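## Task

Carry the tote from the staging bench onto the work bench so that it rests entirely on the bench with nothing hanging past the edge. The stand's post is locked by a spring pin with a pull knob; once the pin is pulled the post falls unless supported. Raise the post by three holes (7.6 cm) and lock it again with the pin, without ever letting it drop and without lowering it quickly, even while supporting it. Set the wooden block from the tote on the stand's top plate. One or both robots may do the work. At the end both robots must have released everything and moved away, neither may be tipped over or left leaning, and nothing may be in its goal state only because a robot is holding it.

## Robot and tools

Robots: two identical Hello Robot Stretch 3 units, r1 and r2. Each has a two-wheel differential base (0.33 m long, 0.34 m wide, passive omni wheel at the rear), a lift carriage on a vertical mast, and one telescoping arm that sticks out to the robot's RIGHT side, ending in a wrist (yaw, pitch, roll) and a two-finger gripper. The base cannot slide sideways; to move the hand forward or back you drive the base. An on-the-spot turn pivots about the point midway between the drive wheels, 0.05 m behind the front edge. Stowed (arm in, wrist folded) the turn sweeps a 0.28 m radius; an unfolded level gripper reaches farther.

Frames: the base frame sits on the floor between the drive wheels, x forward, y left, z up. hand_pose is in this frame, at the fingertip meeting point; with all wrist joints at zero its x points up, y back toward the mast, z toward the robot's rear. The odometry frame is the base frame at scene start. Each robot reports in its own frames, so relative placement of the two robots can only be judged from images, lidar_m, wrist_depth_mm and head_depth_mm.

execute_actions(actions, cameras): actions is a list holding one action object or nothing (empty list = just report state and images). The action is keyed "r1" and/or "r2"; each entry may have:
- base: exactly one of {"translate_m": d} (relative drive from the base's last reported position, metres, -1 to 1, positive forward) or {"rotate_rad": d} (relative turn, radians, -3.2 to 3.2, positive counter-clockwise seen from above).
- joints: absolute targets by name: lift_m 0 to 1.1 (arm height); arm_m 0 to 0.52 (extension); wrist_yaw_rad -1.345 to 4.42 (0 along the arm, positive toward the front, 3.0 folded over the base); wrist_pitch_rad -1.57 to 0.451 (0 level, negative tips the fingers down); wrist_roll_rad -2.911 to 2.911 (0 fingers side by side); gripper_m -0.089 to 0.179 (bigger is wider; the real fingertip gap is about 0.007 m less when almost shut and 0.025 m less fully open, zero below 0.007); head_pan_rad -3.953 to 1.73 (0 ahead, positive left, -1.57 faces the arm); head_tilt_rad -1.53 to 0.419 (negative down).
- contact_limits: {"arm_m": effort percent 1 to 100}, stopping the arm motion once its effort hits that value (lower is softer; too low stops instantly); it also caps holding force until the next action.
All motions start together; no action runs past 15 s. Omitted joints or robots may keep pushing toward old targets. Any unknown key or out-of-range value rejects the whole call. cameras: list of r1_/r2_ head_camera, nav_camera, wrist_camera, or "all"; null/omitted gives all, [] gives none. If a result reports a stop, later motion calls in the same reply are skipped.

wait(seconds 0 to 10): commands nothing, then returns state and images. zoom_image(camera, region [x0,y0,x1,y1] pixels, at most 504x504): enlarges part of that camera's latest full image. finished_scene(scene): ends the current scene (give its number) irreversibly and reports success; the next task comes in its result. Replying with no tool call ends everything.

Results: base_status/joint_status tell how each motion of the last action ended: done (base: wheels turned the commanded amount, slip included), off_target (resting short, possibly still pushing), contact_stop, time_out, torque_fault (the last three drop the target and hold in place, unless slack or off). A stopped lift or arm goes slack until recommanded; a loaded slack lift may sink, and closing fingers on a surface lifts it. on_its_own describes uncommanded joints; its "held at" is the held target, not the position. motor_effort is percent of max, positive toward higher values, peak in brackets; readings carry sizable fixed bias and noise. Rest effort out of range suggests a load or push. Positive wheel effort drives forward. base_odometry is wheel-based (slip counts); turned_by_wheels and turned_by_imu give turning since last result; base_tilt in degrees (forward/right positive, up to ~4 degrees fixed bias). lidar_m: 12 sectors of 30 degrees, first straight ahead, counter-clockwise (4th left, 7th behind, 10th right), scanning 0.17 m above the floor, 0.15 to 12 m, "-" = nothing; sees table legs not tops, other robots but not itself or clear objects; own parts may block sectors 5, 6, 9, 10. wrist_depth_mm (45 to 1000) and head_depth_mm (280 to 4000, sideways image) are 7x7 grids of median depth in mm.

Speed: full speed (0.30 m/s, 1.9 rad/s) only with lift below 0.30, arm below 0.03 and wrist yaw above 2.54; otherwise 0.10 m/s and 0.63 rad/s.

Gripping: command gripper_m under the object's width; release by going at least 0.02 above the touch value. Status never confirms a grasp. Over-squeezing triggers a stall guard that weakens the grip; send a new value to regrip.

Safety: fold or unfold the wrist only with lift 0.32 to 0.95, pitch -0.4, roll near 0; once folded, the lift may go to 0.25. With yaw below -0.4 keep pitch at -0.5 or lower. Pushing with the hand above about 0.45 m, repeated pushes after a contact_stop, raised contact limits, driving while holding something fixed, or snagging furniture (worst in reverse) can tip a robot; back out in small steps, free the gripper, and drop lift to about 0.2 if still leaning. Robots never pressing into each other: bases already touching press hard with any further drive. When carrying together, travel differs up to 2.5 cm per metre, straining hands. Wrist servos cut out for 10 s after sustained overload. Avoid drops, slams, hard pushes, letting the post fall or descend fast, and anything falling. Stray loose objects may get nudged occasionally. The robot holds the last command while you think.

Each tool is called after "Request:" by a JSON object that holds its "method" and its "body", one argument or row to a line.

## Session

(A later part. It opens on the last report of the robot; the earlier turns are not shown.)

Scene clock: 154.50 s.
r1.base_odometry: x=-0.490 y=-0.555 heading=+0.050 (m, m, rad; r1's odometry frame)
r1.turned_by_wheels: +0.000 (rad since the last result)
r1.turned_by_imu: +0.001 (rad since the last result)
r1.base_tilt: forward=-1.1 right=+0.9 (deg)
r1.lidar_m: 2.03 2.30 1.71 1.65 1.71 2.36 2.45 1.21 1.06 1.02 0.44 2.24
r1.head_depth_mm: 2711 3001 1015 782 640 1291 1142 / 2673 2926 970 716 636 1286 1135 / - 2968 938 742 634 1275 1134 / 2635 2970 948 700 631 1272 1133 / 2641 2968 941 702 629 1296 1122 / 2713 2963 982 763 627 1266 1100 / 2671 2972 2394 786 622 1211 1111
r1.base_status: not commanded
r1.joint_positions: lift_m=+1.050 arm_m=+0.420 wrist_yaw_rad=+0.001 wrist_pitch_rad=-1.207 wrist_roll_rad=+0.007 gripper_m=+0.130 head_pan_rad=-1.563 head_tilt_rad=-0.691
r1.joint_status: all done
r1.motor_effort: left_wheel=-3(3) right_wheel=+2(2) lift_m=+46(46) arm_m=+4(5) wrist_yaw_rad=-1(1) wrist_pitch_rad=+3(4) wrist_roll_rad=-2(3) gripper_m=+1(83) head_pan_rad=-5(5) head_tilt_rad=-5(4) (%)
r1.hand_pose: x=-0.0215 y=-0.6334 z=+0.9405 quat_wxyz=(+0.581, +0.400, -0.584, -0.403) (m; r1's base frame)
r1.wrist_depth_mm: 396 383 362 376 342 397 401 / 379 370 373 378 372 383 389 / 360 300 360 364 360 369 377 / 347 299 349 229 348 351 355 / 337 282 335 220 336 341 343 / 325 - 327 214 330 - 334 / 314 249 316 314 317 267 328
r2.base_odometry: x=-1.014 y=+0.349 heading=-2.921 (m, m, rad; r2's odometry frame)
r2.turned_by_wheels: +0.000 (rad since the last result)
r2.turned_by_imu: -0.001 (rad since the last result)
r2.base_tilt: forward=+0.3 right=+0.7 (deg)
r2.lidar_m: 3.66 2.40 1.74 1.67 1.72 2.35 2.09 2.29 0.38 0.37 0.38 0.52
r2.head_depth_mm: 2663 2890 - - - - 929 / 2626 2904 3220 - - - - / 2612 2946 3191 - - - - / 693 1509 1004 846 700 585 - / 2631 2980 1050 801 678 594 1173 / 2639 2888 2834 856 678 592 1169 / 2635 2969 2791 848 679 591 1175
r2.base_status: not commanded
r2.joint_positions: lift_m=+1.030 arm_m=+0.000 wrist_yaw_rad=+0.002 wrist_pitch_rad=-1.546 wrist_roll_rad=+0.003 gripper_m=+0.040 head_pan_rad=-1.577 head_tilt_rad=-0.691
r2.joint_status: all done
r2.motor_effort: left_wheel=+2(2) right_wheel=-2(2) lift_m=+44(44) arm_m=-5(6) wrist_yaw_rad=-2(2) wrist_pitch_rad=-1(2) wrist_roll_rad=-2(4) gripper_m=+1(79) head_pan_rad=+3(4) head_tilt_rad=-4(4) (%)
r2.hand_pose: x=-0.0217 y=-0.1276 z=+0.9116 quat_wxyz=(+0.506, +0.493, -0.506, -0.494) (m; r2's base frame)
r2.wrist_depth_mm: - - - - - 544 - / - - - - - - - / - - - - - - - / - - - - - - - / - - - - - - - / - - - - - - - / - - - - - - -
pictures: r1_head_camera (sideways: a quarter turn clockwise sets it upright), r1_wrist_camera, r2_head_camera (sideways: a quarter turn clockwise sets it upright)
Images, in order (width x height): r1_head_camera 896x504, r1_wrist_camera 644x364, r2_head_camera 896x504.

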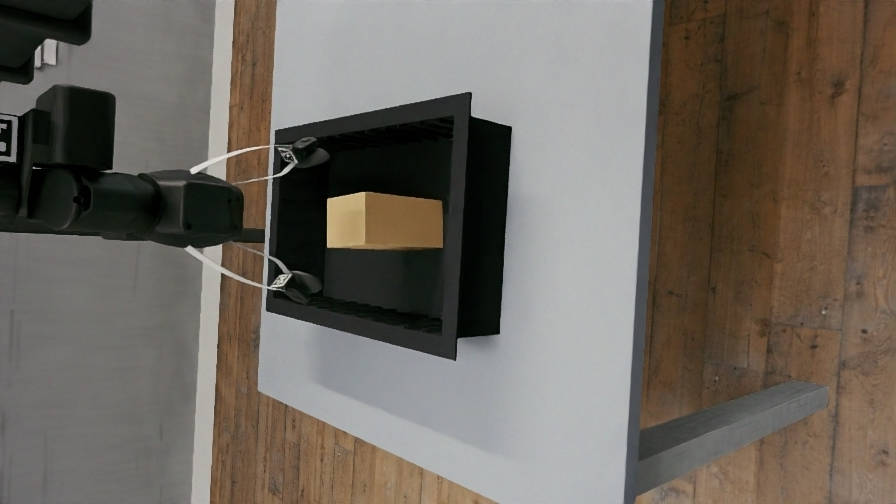

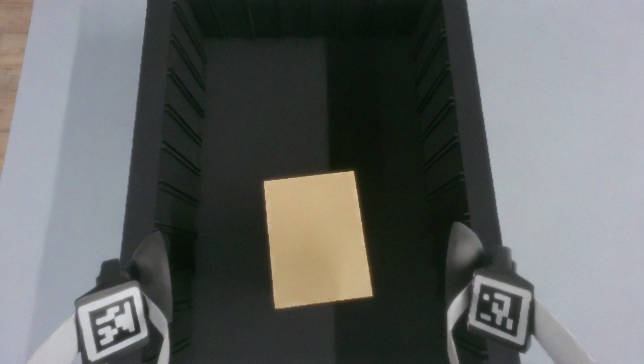

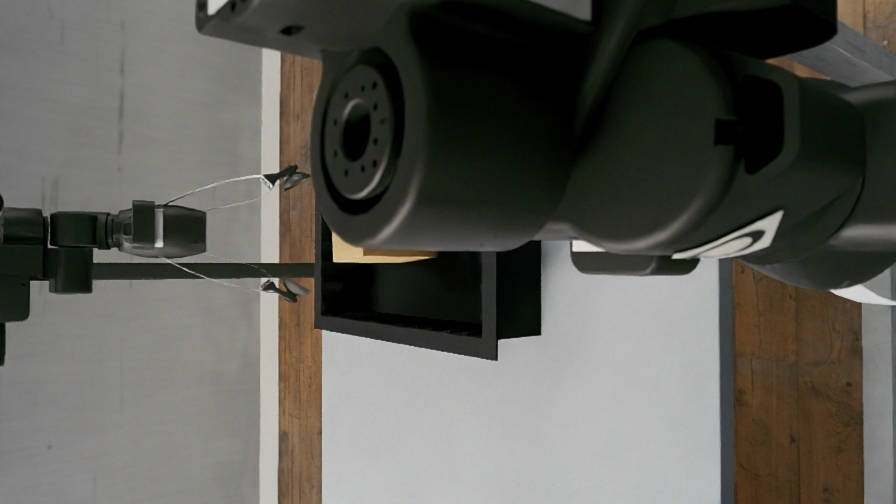

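Request:
{"method": "execute_actions", "body": {
  "actions": [
    {"r1":{"joints":{"lift_m":0.95,"arm_m":0.437,"wrist_roll_rad":-0.08}},"r2":{"base":{"translate_m":0.1},"joints":{"head_pan_rad":-0.6,"head_tilt_rad":-0.4}}}
  ],
  "cameras": ["r1_wrist_camera","r1_head_camera"]
}}

Scene clock: 161.37 s.
r1.base_odometry: x=-0.490 y=-0.555 heading=+0.050 (m, m, rad; r1's odometry frame)
r1.turned_by_wheels: +0.000 (rad since the last result)
r1.turned_by_imu: +0.001 (rad since the last result)
r1.base_tilt: forward=-1.1 right=+0.9 (deg)
r1.lidar_m: 2.02 2.30 1.70 1.65 1.71 2.36 2.45 1.22 1.06 1.02 0.44 2.24
r1.head_depth_mm: 2627 - - 758 638 1286 1139 / 2552 2930 948 717 633 1271 1142 / 2462 - 941 742 632 1281 1131 / 2640 2952 937 700 630 1275 1126 / 2646 2998 943 700 628 1298 1124 / 2668 2960 986 760 623 1268 1098 / 2655 2964 2380 784 623 1206 1118
r1.base_status: not commanded
r1.joint_positions: lift_m=+0.950 arm_m=+0.437 wrist_yaw_rad=+0.001 wrist_pitch_rad=-1.206 wrist_roll_rad=-0.073 gripper_m=+0.130 head_pan_rad=-1.563 head_tilt_rad=-0.691
r1.joint_status: all done
r1.motor_effort: left_wheel=-2(2) right_wheel=+2(2) lift_m=+35(39) arm_m=+4(2) wrist_yaw_rad=-1(1) wrist_pitch_rad=+3(3) wrist_roll_rad=-2(3) gripper_m=+1(0) head_pan_rad=-5(4) head_tilt_rad=-5(4) (%)
r1.hand_pose: x=-0.0215 y=-0.6505 z=+0.8409 quat_wxyz=(+0.604, +0.416, -0.560, -0.386) (m; r1's base frame)
r1.wrist_depth_mm: 177 215 276 279 287 226 295 / 170 218 266 269 274 222 281 / 164 225 253 257 262 219 177 / 161 228 243 127 251 216 171 / 160 225 233 122 242 200 165 / 161 - 228 118 177 - 158 / - 220 220 115 117 219 153
r2.base_odometry: x=-1.112 y=+0.327 heading=-2.921 (m, m, rad; r2's odometry frame)
r2.turned_by_wheels: +0.000 (rad since the last result)
r2.turned_by_imu: -0.001 (rad since the last result)
r2.base_tilt: forward=+0.3 right=+0.4 (deg)
r2.lidar_m: 3.57 2.40 1.74 1.68 1.73 2.35 2.19 0.53 0.38 0.37 0.38 0.52
r2.head_depth_mm: 3202 3356 3579 3542 972 724 577 / 3541 3869 - 3616 973 724 576 / 3977 - - 1459 967 721 630 / 3764 - - 3492 966 743 1381 / 3631 3803 - 3579 965 1621 1335 / 3313 3519 3694 3289 1116 1564 1336 / 3160 3386 3571 3430 2297 1710 1379
r2.base_status: done
r2.joint_positions: lift_m=+1.030 arm_m=+0.000 wrist_yaw_rad=+0.002 wrist_pitch_rad=-1.546 wrist_roll_rad=+0.003 gripper_m=+0.040 head_pan_rad=-0.607 head_tilt_rad=-0.408
r2.joint_status: all done
r2.motor_effort: left_wheel=+1(6) right_wheel=-2(3) lift_m=+44(44) arm_m=-5(5) wrist_yaw_rad=-2(1) wrist_pitch_rad=-2(2) wrist_roll_rad=-2(2) gripper_m=+0(0) head_pan_rad=+3(38) head_tilt_rad=+2(25) (%)
r2.hand_pose: x=-0.0217 y=-0.1276 z=+0.9116 quat_wxyz=(+0.506, +0.493, -0.506, -0.494) (m; r2's base frame)
r2.wrist_depth_mm: - - - - - 637 - / - - - - - - - / - - - - - - - / - - - - - - - / - - - - - - - / - - - - - - - / - - - - - - -
pictures: r1_head_camera (sideways: a quarter turn clockwise sets it upright), r1_wrist_camera
Images, in order (width x height): r1_head_camera 896x504, r1_wrist_camera 644x364.

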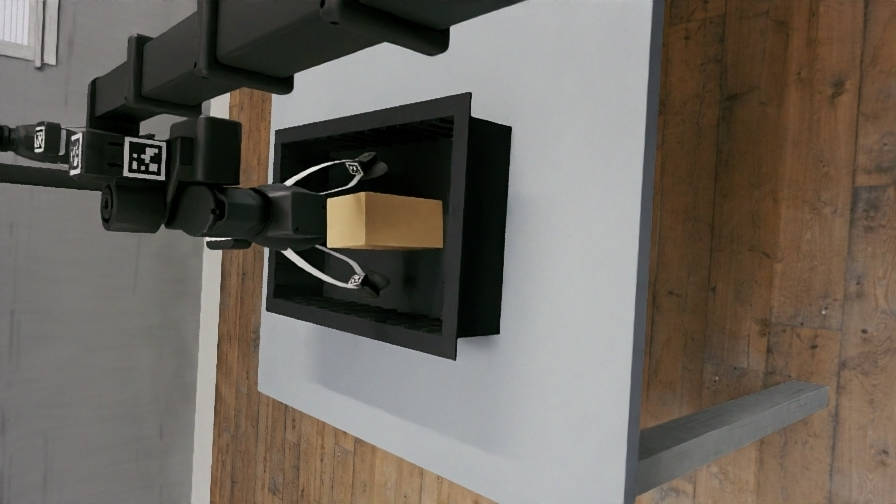

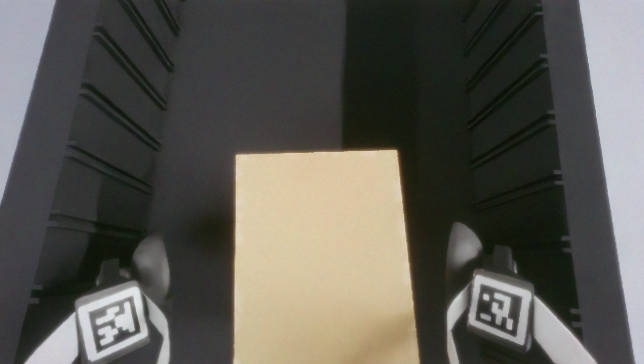

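Request:
{"method": "execute_actions", "body": {
  "actions": [
    {"r1":{"joints":{"gripper_m":0.03}},"r2":{"base":{"translate_m":0.08}}}
  ],
  "cameras": []
}}

Request:
{"method": "execute_actions", "body": {
  "actions": [
    {"r1":{"joints":{"lift_m":1.09}},"r2":{"base":{"translate_m":0.12}}}
  ],
  "cameras": ["r1_wrist_camera","r1_head_camera"]
}}

Scene clock: 167.37 s.
r1.base_odometry: x=-0.490 y=-0.555 heading=+0.050 (m, m, rad; r1's odometry frame)
r1.turned_by_wheels: +0.000 (rad since the last result)
r1.turned_by_imu: +0.001 (rad since the last result)
r1.base_tilt: forward=-1.1 right=+0.9 (deg)
r1.lidar_m: 2.02 2.30 1.70 1.65 1.71 2.36 2.44 1.22 1.06 1.02 0.44 2.24
r1.head_depth_mm: 2581 - - 760 638 1291 1136 / 1158 2931 948 717 636 1278 1132 / 2564 - 940 743 632 1283 1134 / 2633 2943 931 698 630 1280 1134 / 2655 2980 945 702 629 1302 1127 / 2672 2999 982 764 625 1269 1098 / 2660 3005 2374 785 624 1208 1116
r1.base_status: not commanded
r1.joint_positions: lift_m=+0.950 arm_m=+0.437 wrist_yaw_rad=+0.001 wrist_pitch_rad=-1.205 wrist_roll_rad=-0.074 gripper_m=+0.031 head_pan_rad=-1.563 head_tilt_rad=-0.691
r1.joint_status: all done
r1.motor_effort: left_wheel=-5(5) right_wheel=+5(7) lift_m=+35(36) arm_m=+4(5) wrist_yaw_rad=-1(1) wrist_pitch_rad=+3(3) wrist_roll_rad=-2(3) gripper_m=-19(92) head_pan_rad=-5(4) head_tilt_rad=-5(4) (%)
r1.hand_pose: x=-0.0216 y=-0.6508 z=+0.8409 quat_wxyz=(+0.604, +0.416, -0.560, -0.386) (m; r1's base frame)
r1.wrist_depth_mm: 178 217 279 281 287 226 293 / 171 219 269 272 274 222 281 / 165 224 258 262 265 220 272 / 162 228 128 127 251 216 171 / 161 232 123 123 246 212 165 / 163 221 118 119 120 198 159 / 167 217 115 115 226 194 154
r2.base_odometry: x=-1.190 y=+0.310 heading=-2.921 (m, m, rad; r2's odometry frame)
r2.turned_by_wheels: +0.000 (rad since the last result)
r2.turned_by_imu: -0.001 (rad since the last result)
r2.base_tilt: forward=+0.2 right=+0.5 (deg)
r2.lidar_m: 3.49 2.40 1.74 1.67 1.73 2.35 2.26 0.53 0.38 0.37 0.38 0.52
r2.head_depth_mm: 3158 3395 3535 3512 978 728 578 / 3609 3718 3990 3541 971 725 577 / 3822 - - 3593 969 723 631 / 3739 - - 3535 963 748 1383 / 3503 3644 - 3551 960 1608 1344 / 3208 3503 3699 3263 1103 1243 1330 / 3097 3250 3434 3478 2308 1735 1377
r2.base_status: done
r2.joint_positions: lift_m=+1.030 arm_m=+0.000 wrist_yaw_rad=+0.002 wrist_pitch_rad=-1.546 wrist_roll_rad=+0.003 gripper_m=+0.040 head_pan_rad=-0.607 head_tilt_rad=-0.408
r2.joint_status: not commanded
r2.motor_effort: left_wheel=+1(5) right_wheel=-1(2) lift_m=+44(44) arm_m=-5(5) wrist_yaw_rad=-2(2) wrist_pitch_rad=-2(2) wrist_roll_rad=-1(2) gripper_m=-1(0) head_pan_rad=+3(3) head_tilt_rad=+3(4) (%)
r2.hand_pose: x=-0.0217 y=-0.1276 z=+0.9116 quat_wxyz=(+0.506, +0.493, -0.506, -0.494) (m; r2's base frame)
r2.wrist_depth_mm: - - - - - - 510 / - - - - - - - / - - - - - - - / - - - - - - - / - - - - - - - / - - - - - - - / - - - - - - -
pictures: none
No camera images: the call's "cameras" was empty. Leave "cameras" out to get every camera's image.

Scene clock: 169.53 s.
r1.base_odometry: x=-0.490 y=-0.555 heading=+0.050 (m, m, rad; r1's odometry frame)
r1.turned_by_wheels: +0.000 (rad since the last result)
r1.turned_by_imu: +0.001 (rad since the last result)
r1.base_tilt: forward=-1.0 right=+0.9 (deg)
r1.lidar_m: 2.03 2.30 1.70 1.64 1.71 2.37 2.44 1.22 1.06 1.02 0.44 2.24
r1.head_depth_mm: 1216 2945 1011 783 639 1293 1141 / 2604 2930 972 718 635 1290 1134 / - 3002 887 773 635 1277 1130 / 2648 2966 884 701 631 1280 1128 / 2651 3012 943 701 627 1301 1122 / 2679 2991 981 764 626 1263 1099 / 2674 2947 2392 785 622 1203 1119
r1.base_status: not commanded
r1.joint_positions: lift_m=+1.090 arm_m=+0.437 wrist_yaw_rad=+0.001 wrist_pitch_rad=-1.212 wrist_roll_rad=-0.074 gripper_m=+0.031 head_pan_rad=-1.563 head_tilt_rad=-0.691
r1.joint_status: all done
r1.motor_effort: left_wheel=-2(4) right_wheel=+2(5) lift_m=+50(54) arm_m=+3(4) wrist_yaw_rad=-1(0) wrist_pitch_rad=+6(6) wrist_roll_rad=-2(2) gripper_m=-16(19) head_pan_rad=-4(5) head_tilt_rad=-6(4) (%)
r1.hand_pose: x=-0.0216 y=-0.6492 z=+0.9800 quat_wxyz=(+0.602, +0.418, -0.559, -0.388) (m; r1's base frame)
r1.wrist_depth_mm: - 425 342 353 346 445 455 / - 408 406 415 399 432 442 / 395 397 397 406 398 416 426 / 376 378 382 155 360 403 410 / 368 366 234 140 316 387 391 / 359 357 127 127 127 377 385 / 343 344 119 117 301 370 371
r2.base_odometry: x=-1.307 y=+0.284 heading=-2.921 (m, m, rad; r2's odometry frame)
r2.turned_by_wheels: +0.000 (rad since the last result)
r2.turned_by_imu: -0.001 (rad since the last result)
r2.base_tilt: forward=+0.4 right=+0.5 (deg)
r2.lidar_m: 3.38 2.41 1.74 1.67 1.74 2.35 2.39 0.53 0.38 0.37 0.38 0.51
r2.head_depth_mm: 3237 3396 3595 3525 973 726 577 / 3596 3686 3995 3603 966 724 574 / 3753 - - 3526 966 720 631 / 3604 3831 - 3521 963 746 1352 / 3330 3563 3899 3559 965 1093 1212 / 3136 3364 3566 3301 2114 1684 1376 / 2966 3138 3322 3359 2293 1713 1366
r2.base_status: done
r2.joint_positions: lift_m=+1.030 arm_m=+0.000 wrist_yaw_rad=+0.002 wrist_pitch_rad=-1.546 wrist_roll_rad=+0.003 gripper_m=+0.040 head_pan_rad=-0.607 head_tilt_rad=-0.408
r2.joint_status: not commanded
r2.motor_effort: left_wheel=+1(5) right_wheel=-2(2) lift_m=+43(44) arm_m=-5(5) wrist_yaw_rad=-2(2) wrist_pitch_rad=-2(2) wrist_roll_rad=-2(2) gripper_m=-1(0) head_pan_rad=+3(3) head_tilt_rad=+4(4) (%)
r2.hand_pose: x=-0.0217 y=-0.1276 z=+0.9116 quat_wxyz=(+0.506, +0.493, -0.506, -0.494) (m; r2's base frame)
r2.wrist_depth_mm: - - - - - - 652 / - - - - - 992 - / - - - - - - - / - - - - - - - / - - - - - - - / - - - - - - - / - - - - - - -
pictures: r1_head_camera (sideways: a quarter turn clockwise sets it upright), r1_wrist_camera
Images, in order (width x height): r1_head_camera 896x504, r1_wrist_camera 644x364.

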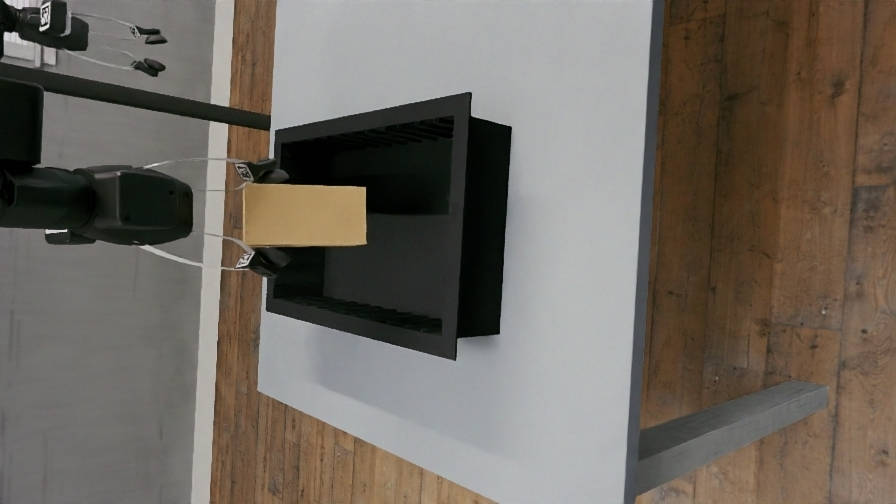

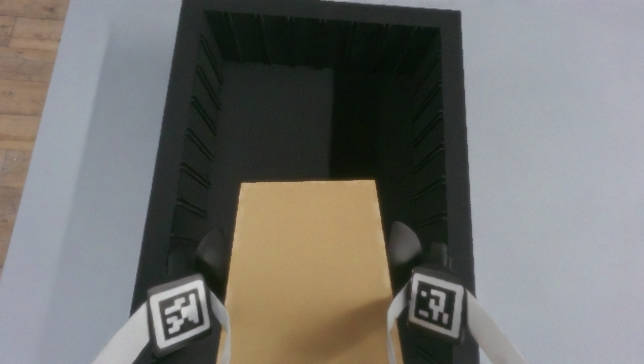

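Request:
{"method": "execute_actions", "body": {
  "actions": [
    {"r1":{"base":{"translate_m":-1.0},"joints":{"gripper_m":0.018,"arm_m":0.3,"head_pan_rad":-2.4,"head_tilt_rad":-0.45}},"r2":{"base":{"translate_m":1.0}}}
  ],
  "cameras": ["r1_wrist_camera","r1_head_camera","r2_head_camera"]
}}

Scene clock: 183.53 s.
r1.base_odometry: x=-1.489 y=-0.604 heading=+0.050 (m, m, rad; r1's odometry frame)
r1.turned_by_wheels: +0.000 (rad since the last result)
r1.turned_by_imu: +0.011 (rad since the last result)
r1.base_tilt: forward=-1.0 right=+1.0 (deg)
r1.lidar_m: 2.99 2.31 1.72 1.66 1.73 2.40 2.73 1.49 0.40 1.01 1.05 1.27
r1.head_depth_mm: - - - - 1944 1543 1263 / - - - 2387 1873 1523 1263 / - - - 2493 1919 1508 1257 / - - - 2567 1918 1516 1250 / - - - 2589 1906 1504 1255 / - - - 2547 1891 1451 635 / - - 3195 2556 1886 616 536
r1.base_status: done
r1.joint_positions: lift_m=+1.090 arm_m=+0.300 wrist_yaw_rad=+0.001 wrist_pitch_rad=-1.212 wrist_roll_rad=-0.075 gripper_m=+0.022 head_pan_rad=-2.393 head_tilt_rad=-0.458
r1.joint_status: gripper_m off_target (ended at +0.022, target +0.018); the others done
r1.motor_effort: left_wheel=-2(8) right_wheel=+3(3) lift_m=+50(49) arm_m=-4(5) wrist_yaw_rad=-1(1) wrist_pitch_rad=+6(6) wrist_roll_rad=-2(2) gripper_m=-19(68) head_pan_rad=-5(61) head_tilt_rad=+4(20) (%)
r1.hand_pose: x=-0.0216 y=-0.5126 z=+0.9800 quat_wxyz=(+0.603, +0.418, -0.558, -0.388) (m; r1's base frame)
r1.wrist_depth_mm: 424 427 432 441 446 - - / 409 410 422 422 427 - - / 392 401 399 408 413 - - / 379 386 384 147 397 - - / 364 368 139 136 387 - - / 356 360 126 126 126 - - / 346 346 119 117 356 - -
r2.base_odometry: x=-2.283 y=+0.065 heading=-2.921 (m, m, rad; r2's odometry frame)
r2.turned_by_wheels: +0.000 (rad since the last result)
r2.turned_by_imu: -0.004 (rad since the last result)
r2.base_tilt: forward=+0.4 right=+0.5 (deg)
r2.lidar_m: 2.39 2.43 1.75 1.69 1.75 2.37 1.46 0.51 0.38 1.00 3.16 1.28
r2.head_depth_mm: 3142 3381 3578 3572 2353 1754 1385 / 2996 3251 3568 3505 2318 1732 1389 / 2690 2990 3211 3297 2307 1735 1384 / 2515 2682 2918 3061 2124 1653 1379 / 2363 2526 2693 2891 2363 1728 1381 / 2193 2362 2461 2698 2295 1732 1364 / 2066 2192 2333 2514 2313 1717 1375
r2.base_status: done
r2.joint_positions: lift_m=+1.030 arm_m=+0.000 wrist_yaw_rad=+0.002 wrist_pitch_rad=-1.546 wrist_roll_rad=+0.003 gripper_m=+0.040 head_pan_rad=-0.607 head_tilt_rad=-0.408
r2.joint_status: not commanded
r2.motor_effort: left_wheel=+2(7) right_wheel=-2(2) lift_m=+44(44) arm_m=-5(5) wrist_yaw_rad=-2(2) wrist_pitch_rad=-2(2) wrist_roll_rad=-2(1) gripper_m=+0(0) head_pan_rad=+3(3) head_tilt_rad=+4(4) (%)
r2.hand_pose: x=-0.0217 y=-0.1276 z=+0.9116 quat_wxyz=(+0.506, +0.493, -0.506, -0.494) (m; r2's base frame)
r2.wrist_depth_mm: - - - - 494 - - / - - - - 914 - - / - - - - - - - / - - - - - - - / - - - - - - - / - - - - - - - / - - - - - - -
pictures: r1_head_camera (sideways: a quarter turn clockwise sets it upright), r1_wrist_camera, r2_head_camera (sideways: a quarter turn clockwise sets it upright)
Images, in order (width x height): r1_head_camera 896x504, r1_wrist_camera 644x364, r2_head_camera 896x504.

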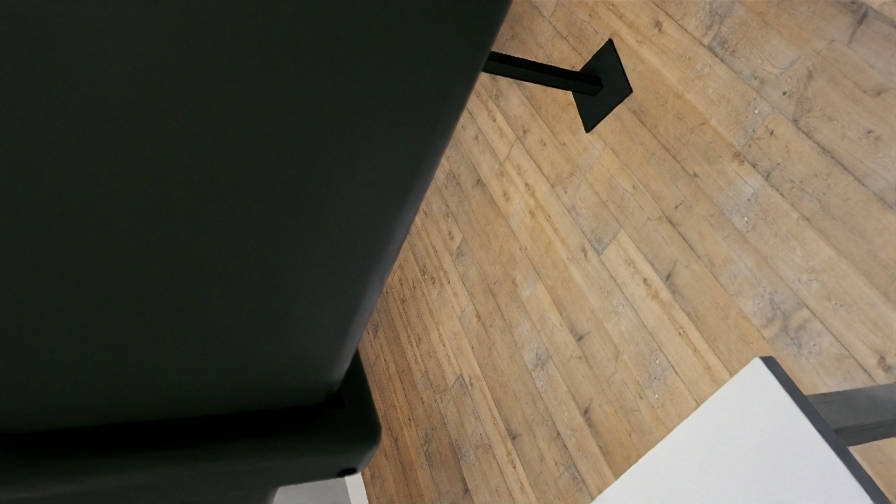

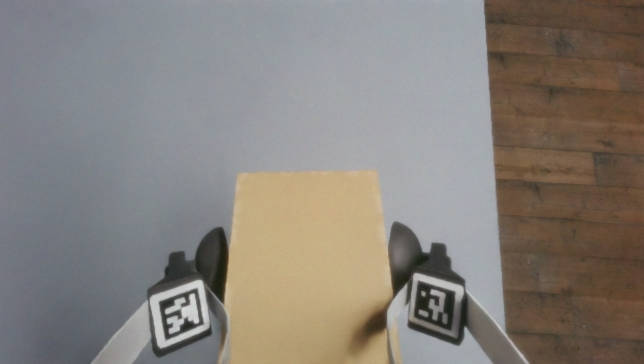

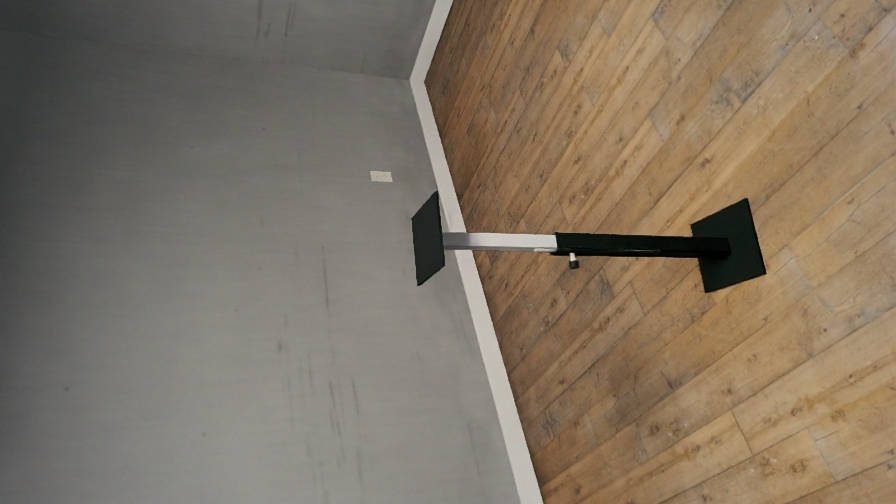

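Request:
{"method": "execute_actions", "body": {
  "actions": [
    {"r1":{"base":{"translate_m":-1.0},"joints":{"head_pan_rad":-1.9,"head_tilt_rad":-0.6}},"r2":{"base":{"translate_m":1.0},"joints":{"lift_m":0.5,"wrist_pitch_rad":-1.0,"gripper_m":0.08,"head_pan_rad":-1.5,"head_tilt_rad":-0.8}}}
  ],
  "cameras": ["r1_nav_camera","r1_head_camera","r2_head_camera"]
}}

Scene clock: 198.53 s.
r1.base_odometry: x=-2.487 y=-0.654 heading=+0.049 (m, m, rad; r1's odometry frame)
r1.turned_by_wheels: +0.000 (rad since the last result)
r1.turned_by_imu: +0.011 (rad since the last result)
r1.base_tilt: forward=-1.2 right=+1.0 (deg)
r1.lidar_m: 2.25 2.33 1.73 1.68 1.76 1.79 1.74 1.82 0.69 1.40 1.27 0.87
r1.head_depth_mm: - 2800 2715 1999 1693 1399 1189 / - 3150 2978 805 1641 1375 1177 / - 3165 2923 2070 1664 1304 1178 / 2793 2994 2960 2053 1661 1371 1168 / 2648 2869 1510 1791 1635 1372 1163 / - 2874 2622 519 1610 1360 1159 / - - 2725 1950 1650 1351 1159
r1.base_status: done
r1.joint_positions: lift_m=+1.090 arm_m=+0.300 wrist_yaw_rad=+0.001 wrist_pitch_rad=-1.212 wrist_roll_rad=-0.075 gripper_m=+0.022 head_pan_rad=-1.907 head_tilt_rad=-0.592
r1.joint_status: all done
r1.motor_effort: left_wheel=-2(7) right_wheel=+3(5) lift_m=+50(50) arm_m=-4(3) wrist_yaw_rad=-1(1) wrist_pitch_rad=+6(6) wrist_roll_rad=-2(2) gripper_m=-19(19) head_pan_rad=+4(43) head_tilt_rad=-5(16) (%)
r1.hand_pose: x=-0.0216 y=-0.5126 z=+0.9800 quat_wxyz=(+0.603, +0.418, -0.558, -0.388) (m; r1's base frame)
r1.wrist_depth_mm: - - - - - - - / - - - - - - - / - - - - - - - / - - - 147 - - - / - - 139 135 - 731 486 / - - 125 125 126 - - / - - 120 117 - - -
r2.base_odometry: x=-3.258 y=-0.154 heading=-2.921 (m, m, rad; r2's odometry frame)
r2.turned_by_wheels: +0.000 (rad since the last result)
r2.turned_by_imu: -0.005 (rad since the last result)
r2.base_tilt: forward=+0.4 right=+0.4 (deg)
r2.lidar_m: 1.39 1.44 1.77 1.70 1.76 2.38 1.41 1.21 1.41 0.75 2.01 1.45
r2.head_depth_mm: 2529 2955 2402 1889 1545 1312 1137 / 2556 2895 2304 1704 1543 1313 1138 / 2625 2954 2202 1742 1549 1310 1154 / 2646 2928 871 1760 1488 1304 1163 / 2675 2934 2286 1867 1544 1301 1131 / 2712 2963 2372 1849 1537 1298 1131 / 2684 2989 2349 1862 1534 1297 1126
r2.base_status: done
r2.joint_positions: lift_m=+0.500 arm_m=+0.000 wrist_yaw_rad=+0.002 wrist_pitch_rad=-1.011 wrist_roll_rad=+0.003 gripper_m=+0.080 head_pan_rad=-1.493 head_tilt_rad=-0.790
r2.joint_status: all done
r2.motor_effort: left_wheel=+2(7) right_wheel=-2(2) lift_m=+26(38) arm_m=-5(5) wrist_yaw_rad=-2(2) wrist_pitch_rad=+3(6) wrist_roll_rad=-1(2) gripper_m=+0(80) head_pan_rad=-3(41) head_tilt_rad=-5(29) (%)
r2.hand_pose: x=-0.0214 y=-0.2608 z=+0.4090 quat_wxyz=(+0.618, +0.343, -0.619, -0.343) (m; r2's base frame)
r2.wrist_depth_mm: 814 816 801 784 797 799 806 / 736 741 737 726 741 731 736 / 671 677 682 680 681 681 683 / 627 631 623 641 633 630 633 / 585 590 596 584 595 593 584 / 545 543 548 544 547 546 545 / 514 515 514 510 512 520 516
pictures: r1_head_camera (sideways: a quarter turn clockwise sets it upright), r1_nav_camera (sideways: a quarter turn counterclockwise sets it upright), r2_head_camera (sideways: a quarter turn clockwise sets it upright)
Images, in order (width x height): r1_head_camera 896x504, r1_nav_camera 672x504, r2_head_camera 896x504.

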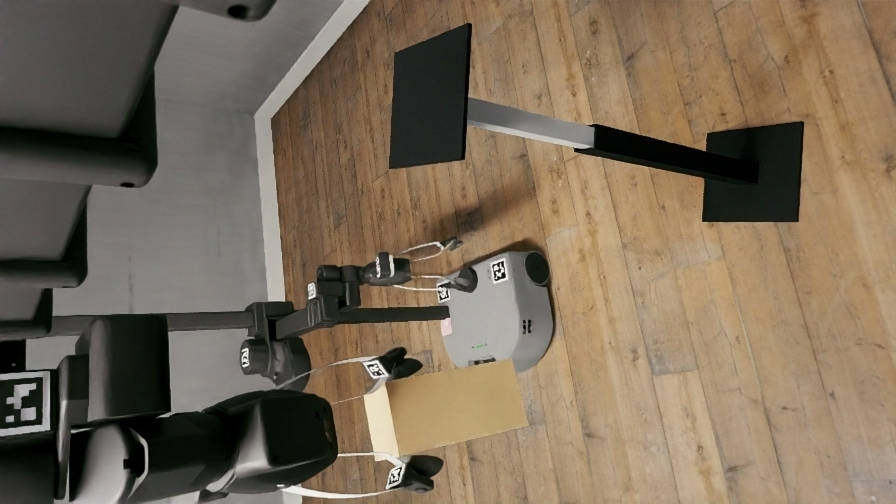

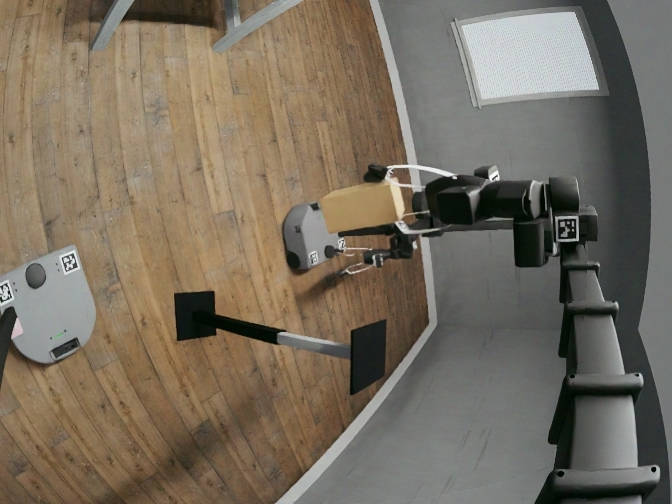

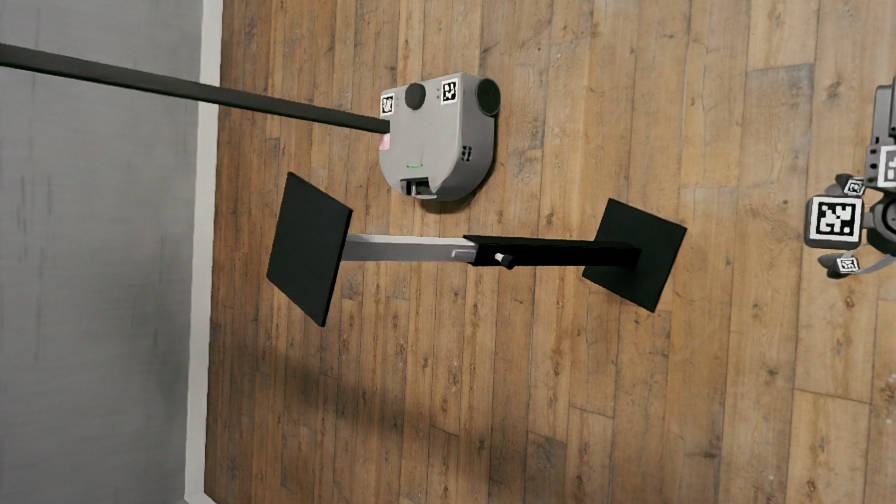

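Request:
{"method": "execute_actions", "body": {
  "actions": [
    {"r1":{"base":{"rotate_rad":-0.33},"joints":{"head_pan_rad":-1.57,"lift_m":1.1}},"r2":{"base":{"rotate_rad":-0.29},"joints":{"lift_m":0.42,"wrist_pitch_rad":0,"head_pan_rad":-1.57}}}
  ],
  "cameras": []
}}

Request:
{"method": "execute_actions", "body": {
  "actions": [
    {"r1":{"base":{"translate_m":-0.10}},"r2":{"base":{"translate_m":0.30}}}
  ],
  "cameras": ["r1_wrist_camera","r1_head_camera","r2_head_camera","r2_wrist_camera"]
}}

Scene clock: 207.37 s.
r1.base_odometry: x=-2.487 y=-0.654 heading=-0.280 (m, m, rad; r1's odometry frame)
r1.turned_by_wheels: -0.330 (rad since the last result)
r1.turned_by_imu: -0.333 (rad since the last result)
r1.base_tilt: forward=-1.1 right=+0.9 (deg)
r1.lidar_m: 0.87 3.64 1.99 1.68 1.68 1.90 1.74 1.74 0.69 0.68 3.05 1.27
r1.head_depth_mm: 2566 2670 2709 2020 1687 1399 1181 / - 3172 2966 804 1631 1377 1176 / - 3207 2780 752 1687 1297 1176 / 2670 2969 2786 534 1673 1376 1165 / 2555 2828 1538 1785 1661 1370 1165 / 2552 2837 2872 2111 1664 1370 1167 / 2449 2761 2861 2094 1654 1365 1162
r1.base_status: done
r1.joint_positions: lift_m=+1.098 arm_m=+0.300 wrist_yaw_rad=+0.001 wrist_pitch_rad=-1.212 wrist_roll_rad=-0.075 gripper_m=+0.022 head_pan_rad=-1.577 head_tilt_rad=-0.592
r1.joint_status: all done
joint sent to its limit — the command would take r1.lift_m past its upper limit, so that joint was sent only as far as its limit.
r1.motor_effort: left_wheel=+4(9) right_wheel=-2(6) lift_m=+50(50) arm_m=-3(4) wrist_yaw_rad=-1(1) wrist_pitch_rad=+6(6) wrist_roll_rad=-2(2) gripper_m=-19(19) head_pan_rad=+4(36) head_tilt_rad=-4(4) (%)
r1.hand_pose: x=-0.0216 y=-0.5126 z=+0.9884 quat_wxyz=(+0.603, +0.418, -0.558, -0.388) (m; r1's base frame)
r1.wrist_depth_mm: - - - - - - - / - - - - 347 343 - / - - - - 336 335 - / - - - 149 688 - - / - - 141 136 - - - / - - 126 126 126 - - / - - 119 117 - - -
r2.base_odometry: x=-3.258 y=-0.154 heading=+3.073 (m, m, rad; r2's odometry frame)
r2.turned_by_wheels: -0.290 (rad since the last result)
r2.turned_by_imu: -0.291 (rad since the last result)
r2.base_tilt: forward=+0.3 right=+0.4 (deg)
r2.lidar_m: 1.40 1.39 1.57 1.71 1.70 1.92 3.21 1.21 1.52 1.38 0.75 1.66
r2.head_depth_mm: 3065 3272 2390 1870 1536 1317 1136 / 2959 3225 2358 1880 1545 1321 1132 / 2836 3071 2400 1864 1550 1313 1162 / 2751 3020 2365 1746 1534 1301 1138 / 2491 883 2247 1731 1537 1307 1132 / 2591 2923 2190 1800 1411 1302 1131 / 2535 2811 835 1799 1532 1297 1133
r2.base_status: done
r2.joint_positions: lift_m=+0.420 arm_m=+0.000 wrist_yaw_rad=+0.002 wrist_pitch_rad=-0.022 wrist_roll_rad=+0.003 gripper_m=+0.080 head_pan_rad=-1.563 head_tilt_rad=-0.790
r2.joint_status: all done
r2.motor_effort: left_wheel=+2(5) right_wheel=-2(6) lift_m=+26(25) arm_m=-5(5) wrist_yaw_rad=-2(2) wrist_pitch_rad=+6(9) wrist_roll_rad=-2(2) gripper_m=+0(0) head_pan_rad=-3(10) head_tilt_rad=-5(5) (%)
r2.hand_pose: x=-0.0210 y=-0.4009 z=+0.5292 quat_wxyz=(+0.706, +0.009, -0.708, -0.008) (m; r2's base frame)
r2.wrist_depth_mm: - - - - - - - / - - - - - - 998 / - - - - - - - / - - - - - - - / - - - - - - - / - - - - - - - / 950 890 927 922 897 901 892
pictures: none
No camera images: the call's "cameras" was empty. Leave "cameras" out to get every camera's image.

Scene clock: 211.37 s.
r1.base_odometry: x=-2.583 y=-0.626 heading=-0.280 (m, m, rad; r1's odometry frame)
r1.turned_by_wheels: +0.000 (rad since the last result)
r1.turned_by_imu: +0.002 (rad since the last result)
r1.base_tilt: forward=-1.1 right=+1.0 (deg)
r1.lidar_m: 0.97 3.57 1.97 1.65 1.65 1.87 1.65 1.64 1.85 0.67 3.06 1.35
r1.head_depth_mm: 2425 2545 2632 2185 1699 1400 1175 / - 3092 2953 1979 1674 1393 1176 / - 3212 2800 726 1626 1351 1173 / 2685 3009 1545 536 1657 1345 1168 / 2668 2951 2903 2108 1671 1370 1161 / 2553 2852 2874 2102 1649 1360 1165 / 2514 2795 2823 2079 1651 1358 1158
r1.base_status: done
r1.joint_positions: lift_m=+1.098 arm_m=+0.300 wrist_yaw_rad=+0.001 wrist_pitch_rad=-1.212 wrist_roll_rad=-0.075 gripper_m=+0.022 head_pan_rad=-1.577 head_tilt_rad=-0.592
r1.joint_status: not commanded
r1.motor_effort: left_wheel=+4(4) right_wheel=-2(7) lift_m=+49(50) arm_m=-4(3) wrist_yaw_rad=-1(1) wrist_pitch_rad=+6(6) wrist_roll_rad=-2(2) gripper_m=-19(19) head_pan_rad=+5(5) head_tilt_rad=-3(4) (%)
r1.hand_pose: x=-0.0216 y=-0.5126 z=+0.9884 quat_wxyz=(+0.603, +0.418, -0.558, -0.388) (m; r1's base frame)
r1.wrist_depth_mm: - - - - 355 - - / - - - 337 343 - - / - - - 328 331 - - / - - - 147 - - - / - - 140 136 - - - / - - 125 126 126 - - / - - 120 117 - - -
r2.base_odometry: x=-3.558 y=-0.134 heading=+3.073 (m, m, rad; r2's odometry frame)
r2.turned_by_wheels: +0.000 (rad since the last result)
r2.turned_by_imu: -0.001 (rad since the last result)
r2.base_tilt: forward=+0.3 right=+0.5 (deg)
r2.lidar_m: 1.11 1.10 1.25 1.80 1.79 2.03 3.37 1.46 1.69 0.71 2.41 1.32
r2.head_depth_mm: 2985 3205 2374 1877 1545 1313 1136 / 2847 3101 2379 1881 1553 1307 1144 / 2676 838 2136 1781 1536 1312 1147 / 2617 2957 838 1697 1492 1306 1150 / 2609 2905 2378 1810 1536 1303 1136 / 2534 2842 2358 1842 1534 1300 1133 / 2498 2785 2379 1853 1539 1301 1127
r2.base_status: done
r2.joint_positions: lift_m=+0.420 arm_m=+0.000 wrist_yaw_rad=+0.002 wrist_pitch_rad=-0.022 wrist_roll_rad=+0.003 gripper_m=+0.080 head_pan_rad=-1.563 head_tilt_rad=-0.790
r2.joint_status: not commanded
r2.motor_effort: left_wheel=+1(8) right_wheel=-2(2) lift_m=+26(25) arm_m=-5(5) wrist_yaw_rad=-2(2) wrist_pitch_rad=+6(6) wrist_roll_rad=-1(2) gripper_m=+0(0) head_pan_rad=-3(3) head_tilt_rad=-5(5) (%)
r2.hand_pose: x=-0.0210 y=-0.4009 z=+0.5292 quat_wxyz=(+0.706, +0.009, -0.708, -0.008) (m; r2's base frame)
r2.wrist_depth_mm: - - - - - - - / - - - - - - - / - - - - - - - / - - - - - - - / - - - - - - - / - - - - - - - / 933 926 916 882 906 902 885
pictures: r1_head_camera (sideways: a quarter turn clockwise sets it upright), r1_wrist_camera, r2_head_camera (sideways: a quarter turn clockwise sets it upright), r2_wrist_camera
Images, in order (width x height): r1_head_camera 896x504, r1_wrist_camera 644x364, r2_head_camera 896x504, r2_wrist_camera 644x364.

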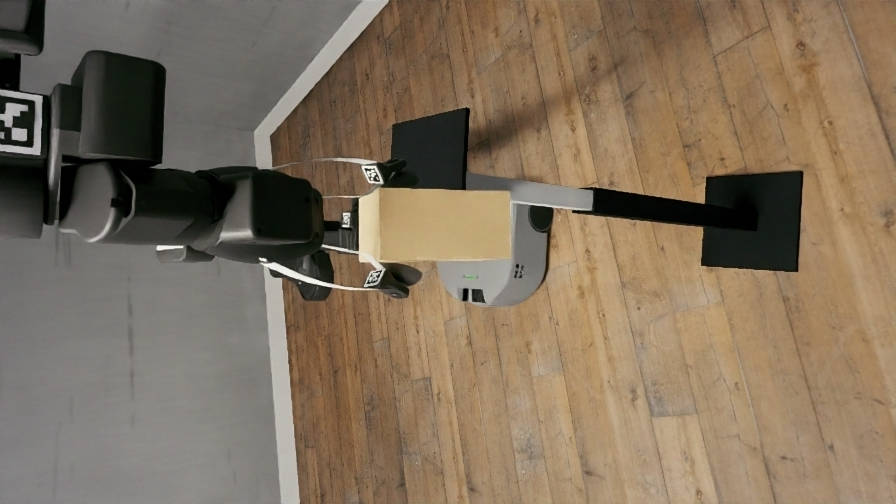

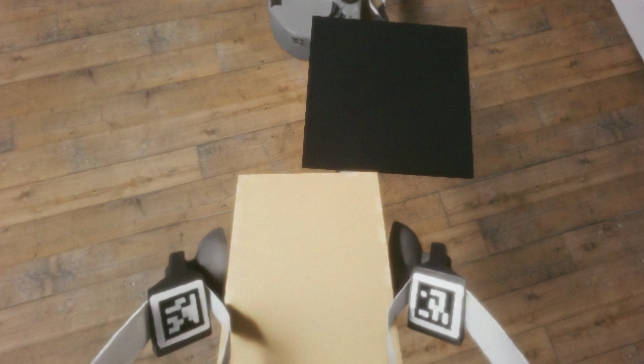

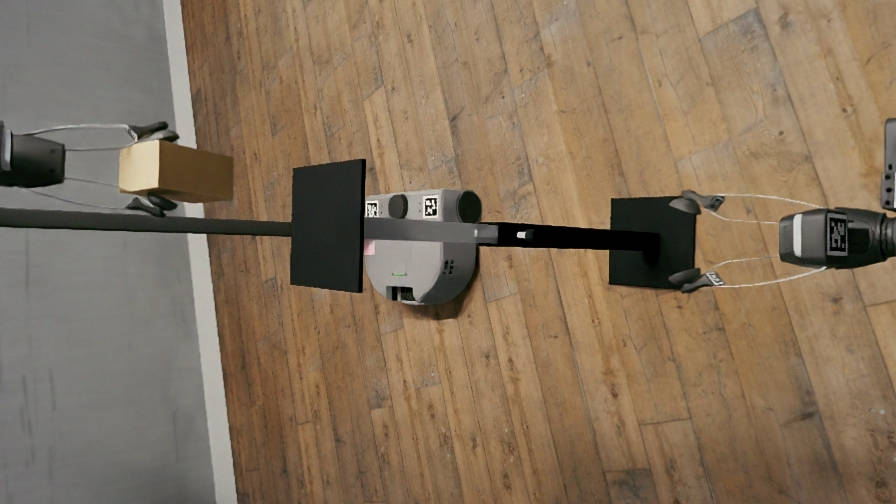

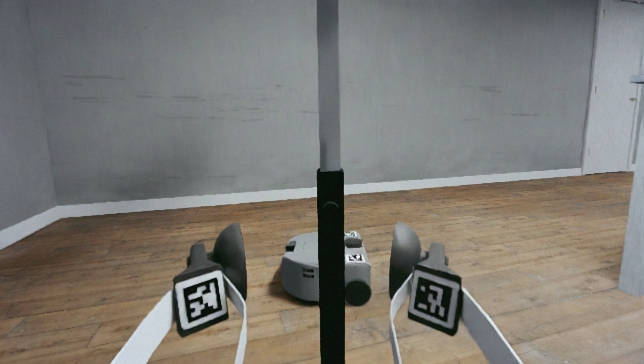

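Request:
{"method": "execute_actions", "body": {
  "actions": [
    {"r1":{"base":{"translate_m":-0.06},"joints":{"wrist_pitch_rad":-0.95,"arm_m":0.40}},"r2":{"base":{"translate_m":-0.015},"joints":{"lift_m":0.38,"arm_m":0.15,"head_tilt_rad":-0.65}}}
  ],
  "cameras": ["r1_wrist_camera","r1_head_camera","r2_head_camera","r2_wrist_camera"]
}}

Scene clock: 217.40 s.
r1.base_odometry: x=-2.641 y=-0.610 heading=-0.280 (m, m, rad; r1's odometry frame)
r1.turned_by_wheels: +0.000 (rad since the last result)
r1.turned_by_imu: +0.002 (rad since the last result)
r1.base_tilt: forward=-1.0 right=+0.9 (deg)
r1.lidar_m: 1.03 3.52 1.94 1.64 1.63 1.85 1.59 1.59 1.80 0.66 3.09 1.40
r1.head_depth_mm: 2380 2490 2547 2162 1711 1396 1179 / 2678 2981 2927 2182 1694 1388 1178 / - 3228 2795 1908 1679 1381 1177 / 2642 3053 666 794 1621 1294 1169 / 2637 2998 2600 2097 1664 1368 1168 / 2558 2841 2855 2095 1651 1360 1164 / 2501 2789 2858 2081 1638 1354 1158
r1.base_status: done
r1.joint_positions: lift_m=+1.098 arm_m=+0.400 wrist_yaw_rad=+0.000 wrist_pitch_rad=-0.973 wrist_roll_rad=-0.076 gripper_m=+0.022 head_pan_rad=-1.577 head_tilt_rad=-0.593
r1.joint_status: all done
r1.motor_effort: left_wheel=+4(5) right_wheel=-2(9) lift_m=+48(50) arm_m=+4(0) wrist_yaw_rad=+0(0) wrist_pitch_rad=+11(19) wrist_roll_rad=-2(2) gripper_m=-15(19) head_pan_rad=+5(6) head_tilt_rad=-4(4) (%)
r1.hand_pose: x=-0.0216 y=-0.6690 z=+1.0115 quat_wxyz=(+0.648, +0.343, -0.600, -0.318) (m; r1's base frame)
r1.wrist_depth_mm: - - - - - - - / - - - - - - - / - - - - - - - / - - - - - - - / - - 147 144 - - - / - - 135 135 139 - - / - - 130 129 300 - -
r2.base_odometry: x=-3.543 y=-0.135 heading=+3.073 (m, m, rad; r2's odometry frame)
r2.turned_by_wheels: +0.000 (rad since the last result)
r2.turned_by_imu: -0.001 (rad since the last result)
r2.base_tilt: forward=+0.3 right=+0.5 (deg)
r2.lidar_m: 1.12 1.12 1.26 1.79 1.79 2.02 3.35 1.45 1.68 0.70 2.44 1.33
r2.head_depth_mm: 2911 3309 3113 2228 1734 1414 1204 / 2803 3159 3080 2236 1708 1414 1197 / 2691 3013 2783 2068 1730 1407 1235 / 689 2859 746 853 1611 1330 1166 / 2571 2864 3069 2121 1683 1406 1189 / 2475 2789 2940 2201 1704 1402 1186 / 2410 2696 2926 2214 1701 1401 1191
r2.base_status: done
r2.joint_positions: lift_m=+0.380 arm_m=+0.150 wrist_yaw_rad=+0.002 wrist_pitch_rad=-0.021 wrist_roll_rad=+0.003 gripper_m=+0.080 head_pan_rad=-1.563 head_tilt_rad=-0.655
r2.joint_status: all done
r2.motor_effort: left_wheel=+2(3) right_wheel=-1(6) lift_m=+26(26) arm_m=+4(4) wrist_yaw_rad=-2(2) wrist_pitch_rad=+5(6) wrist_roll_rad=-2(2) gripper_m=+0(0) head_pan_rad=-3(3) head_tilt_rad=+3(15) (%)
r2.hand_pose: x=-0.0210 y=-0.5503 z=+0.4895 quat_wxyz=(+0.706, +0.008, -0.708, -0.007) (m; r2's base frame)
r2.wrist_depth_mm: - - - - - - - / - - - - - - - / - - - - - - - / - - - - - - - / - - - - - - - / - - 972 902 - - - / 889 875 869 766 844 850 828
pictures: r1_head_camera (sideways: a quarter turn clockwise sets it upright), r1_wrist_camera, r2_head_camera (sideways: a quarter turn clockwise sets it upright), r2_wrist_camera
Images, in order (width x height): r1_head_camera 896x504, r1_wrist_camera 644x364, r2_head_camera 896x504, r2_wrist_camera 644x364.

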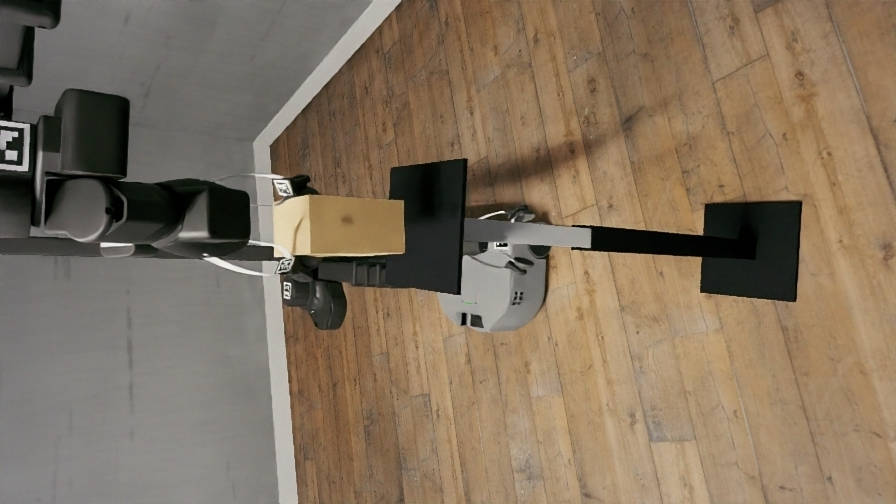

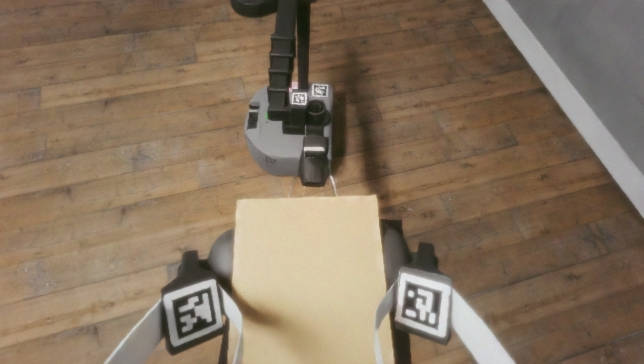

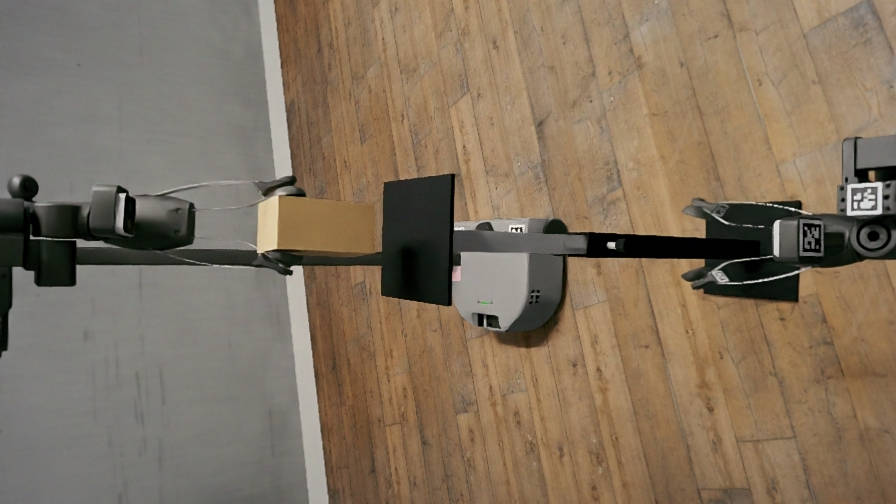

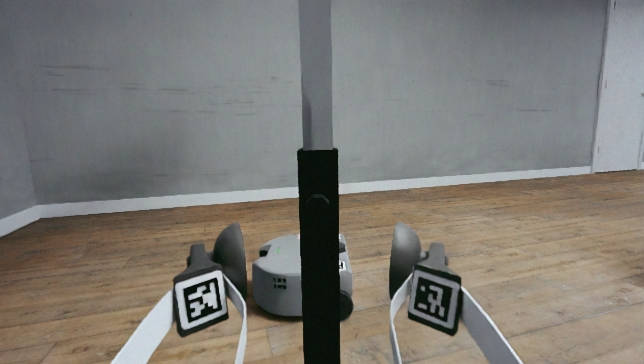

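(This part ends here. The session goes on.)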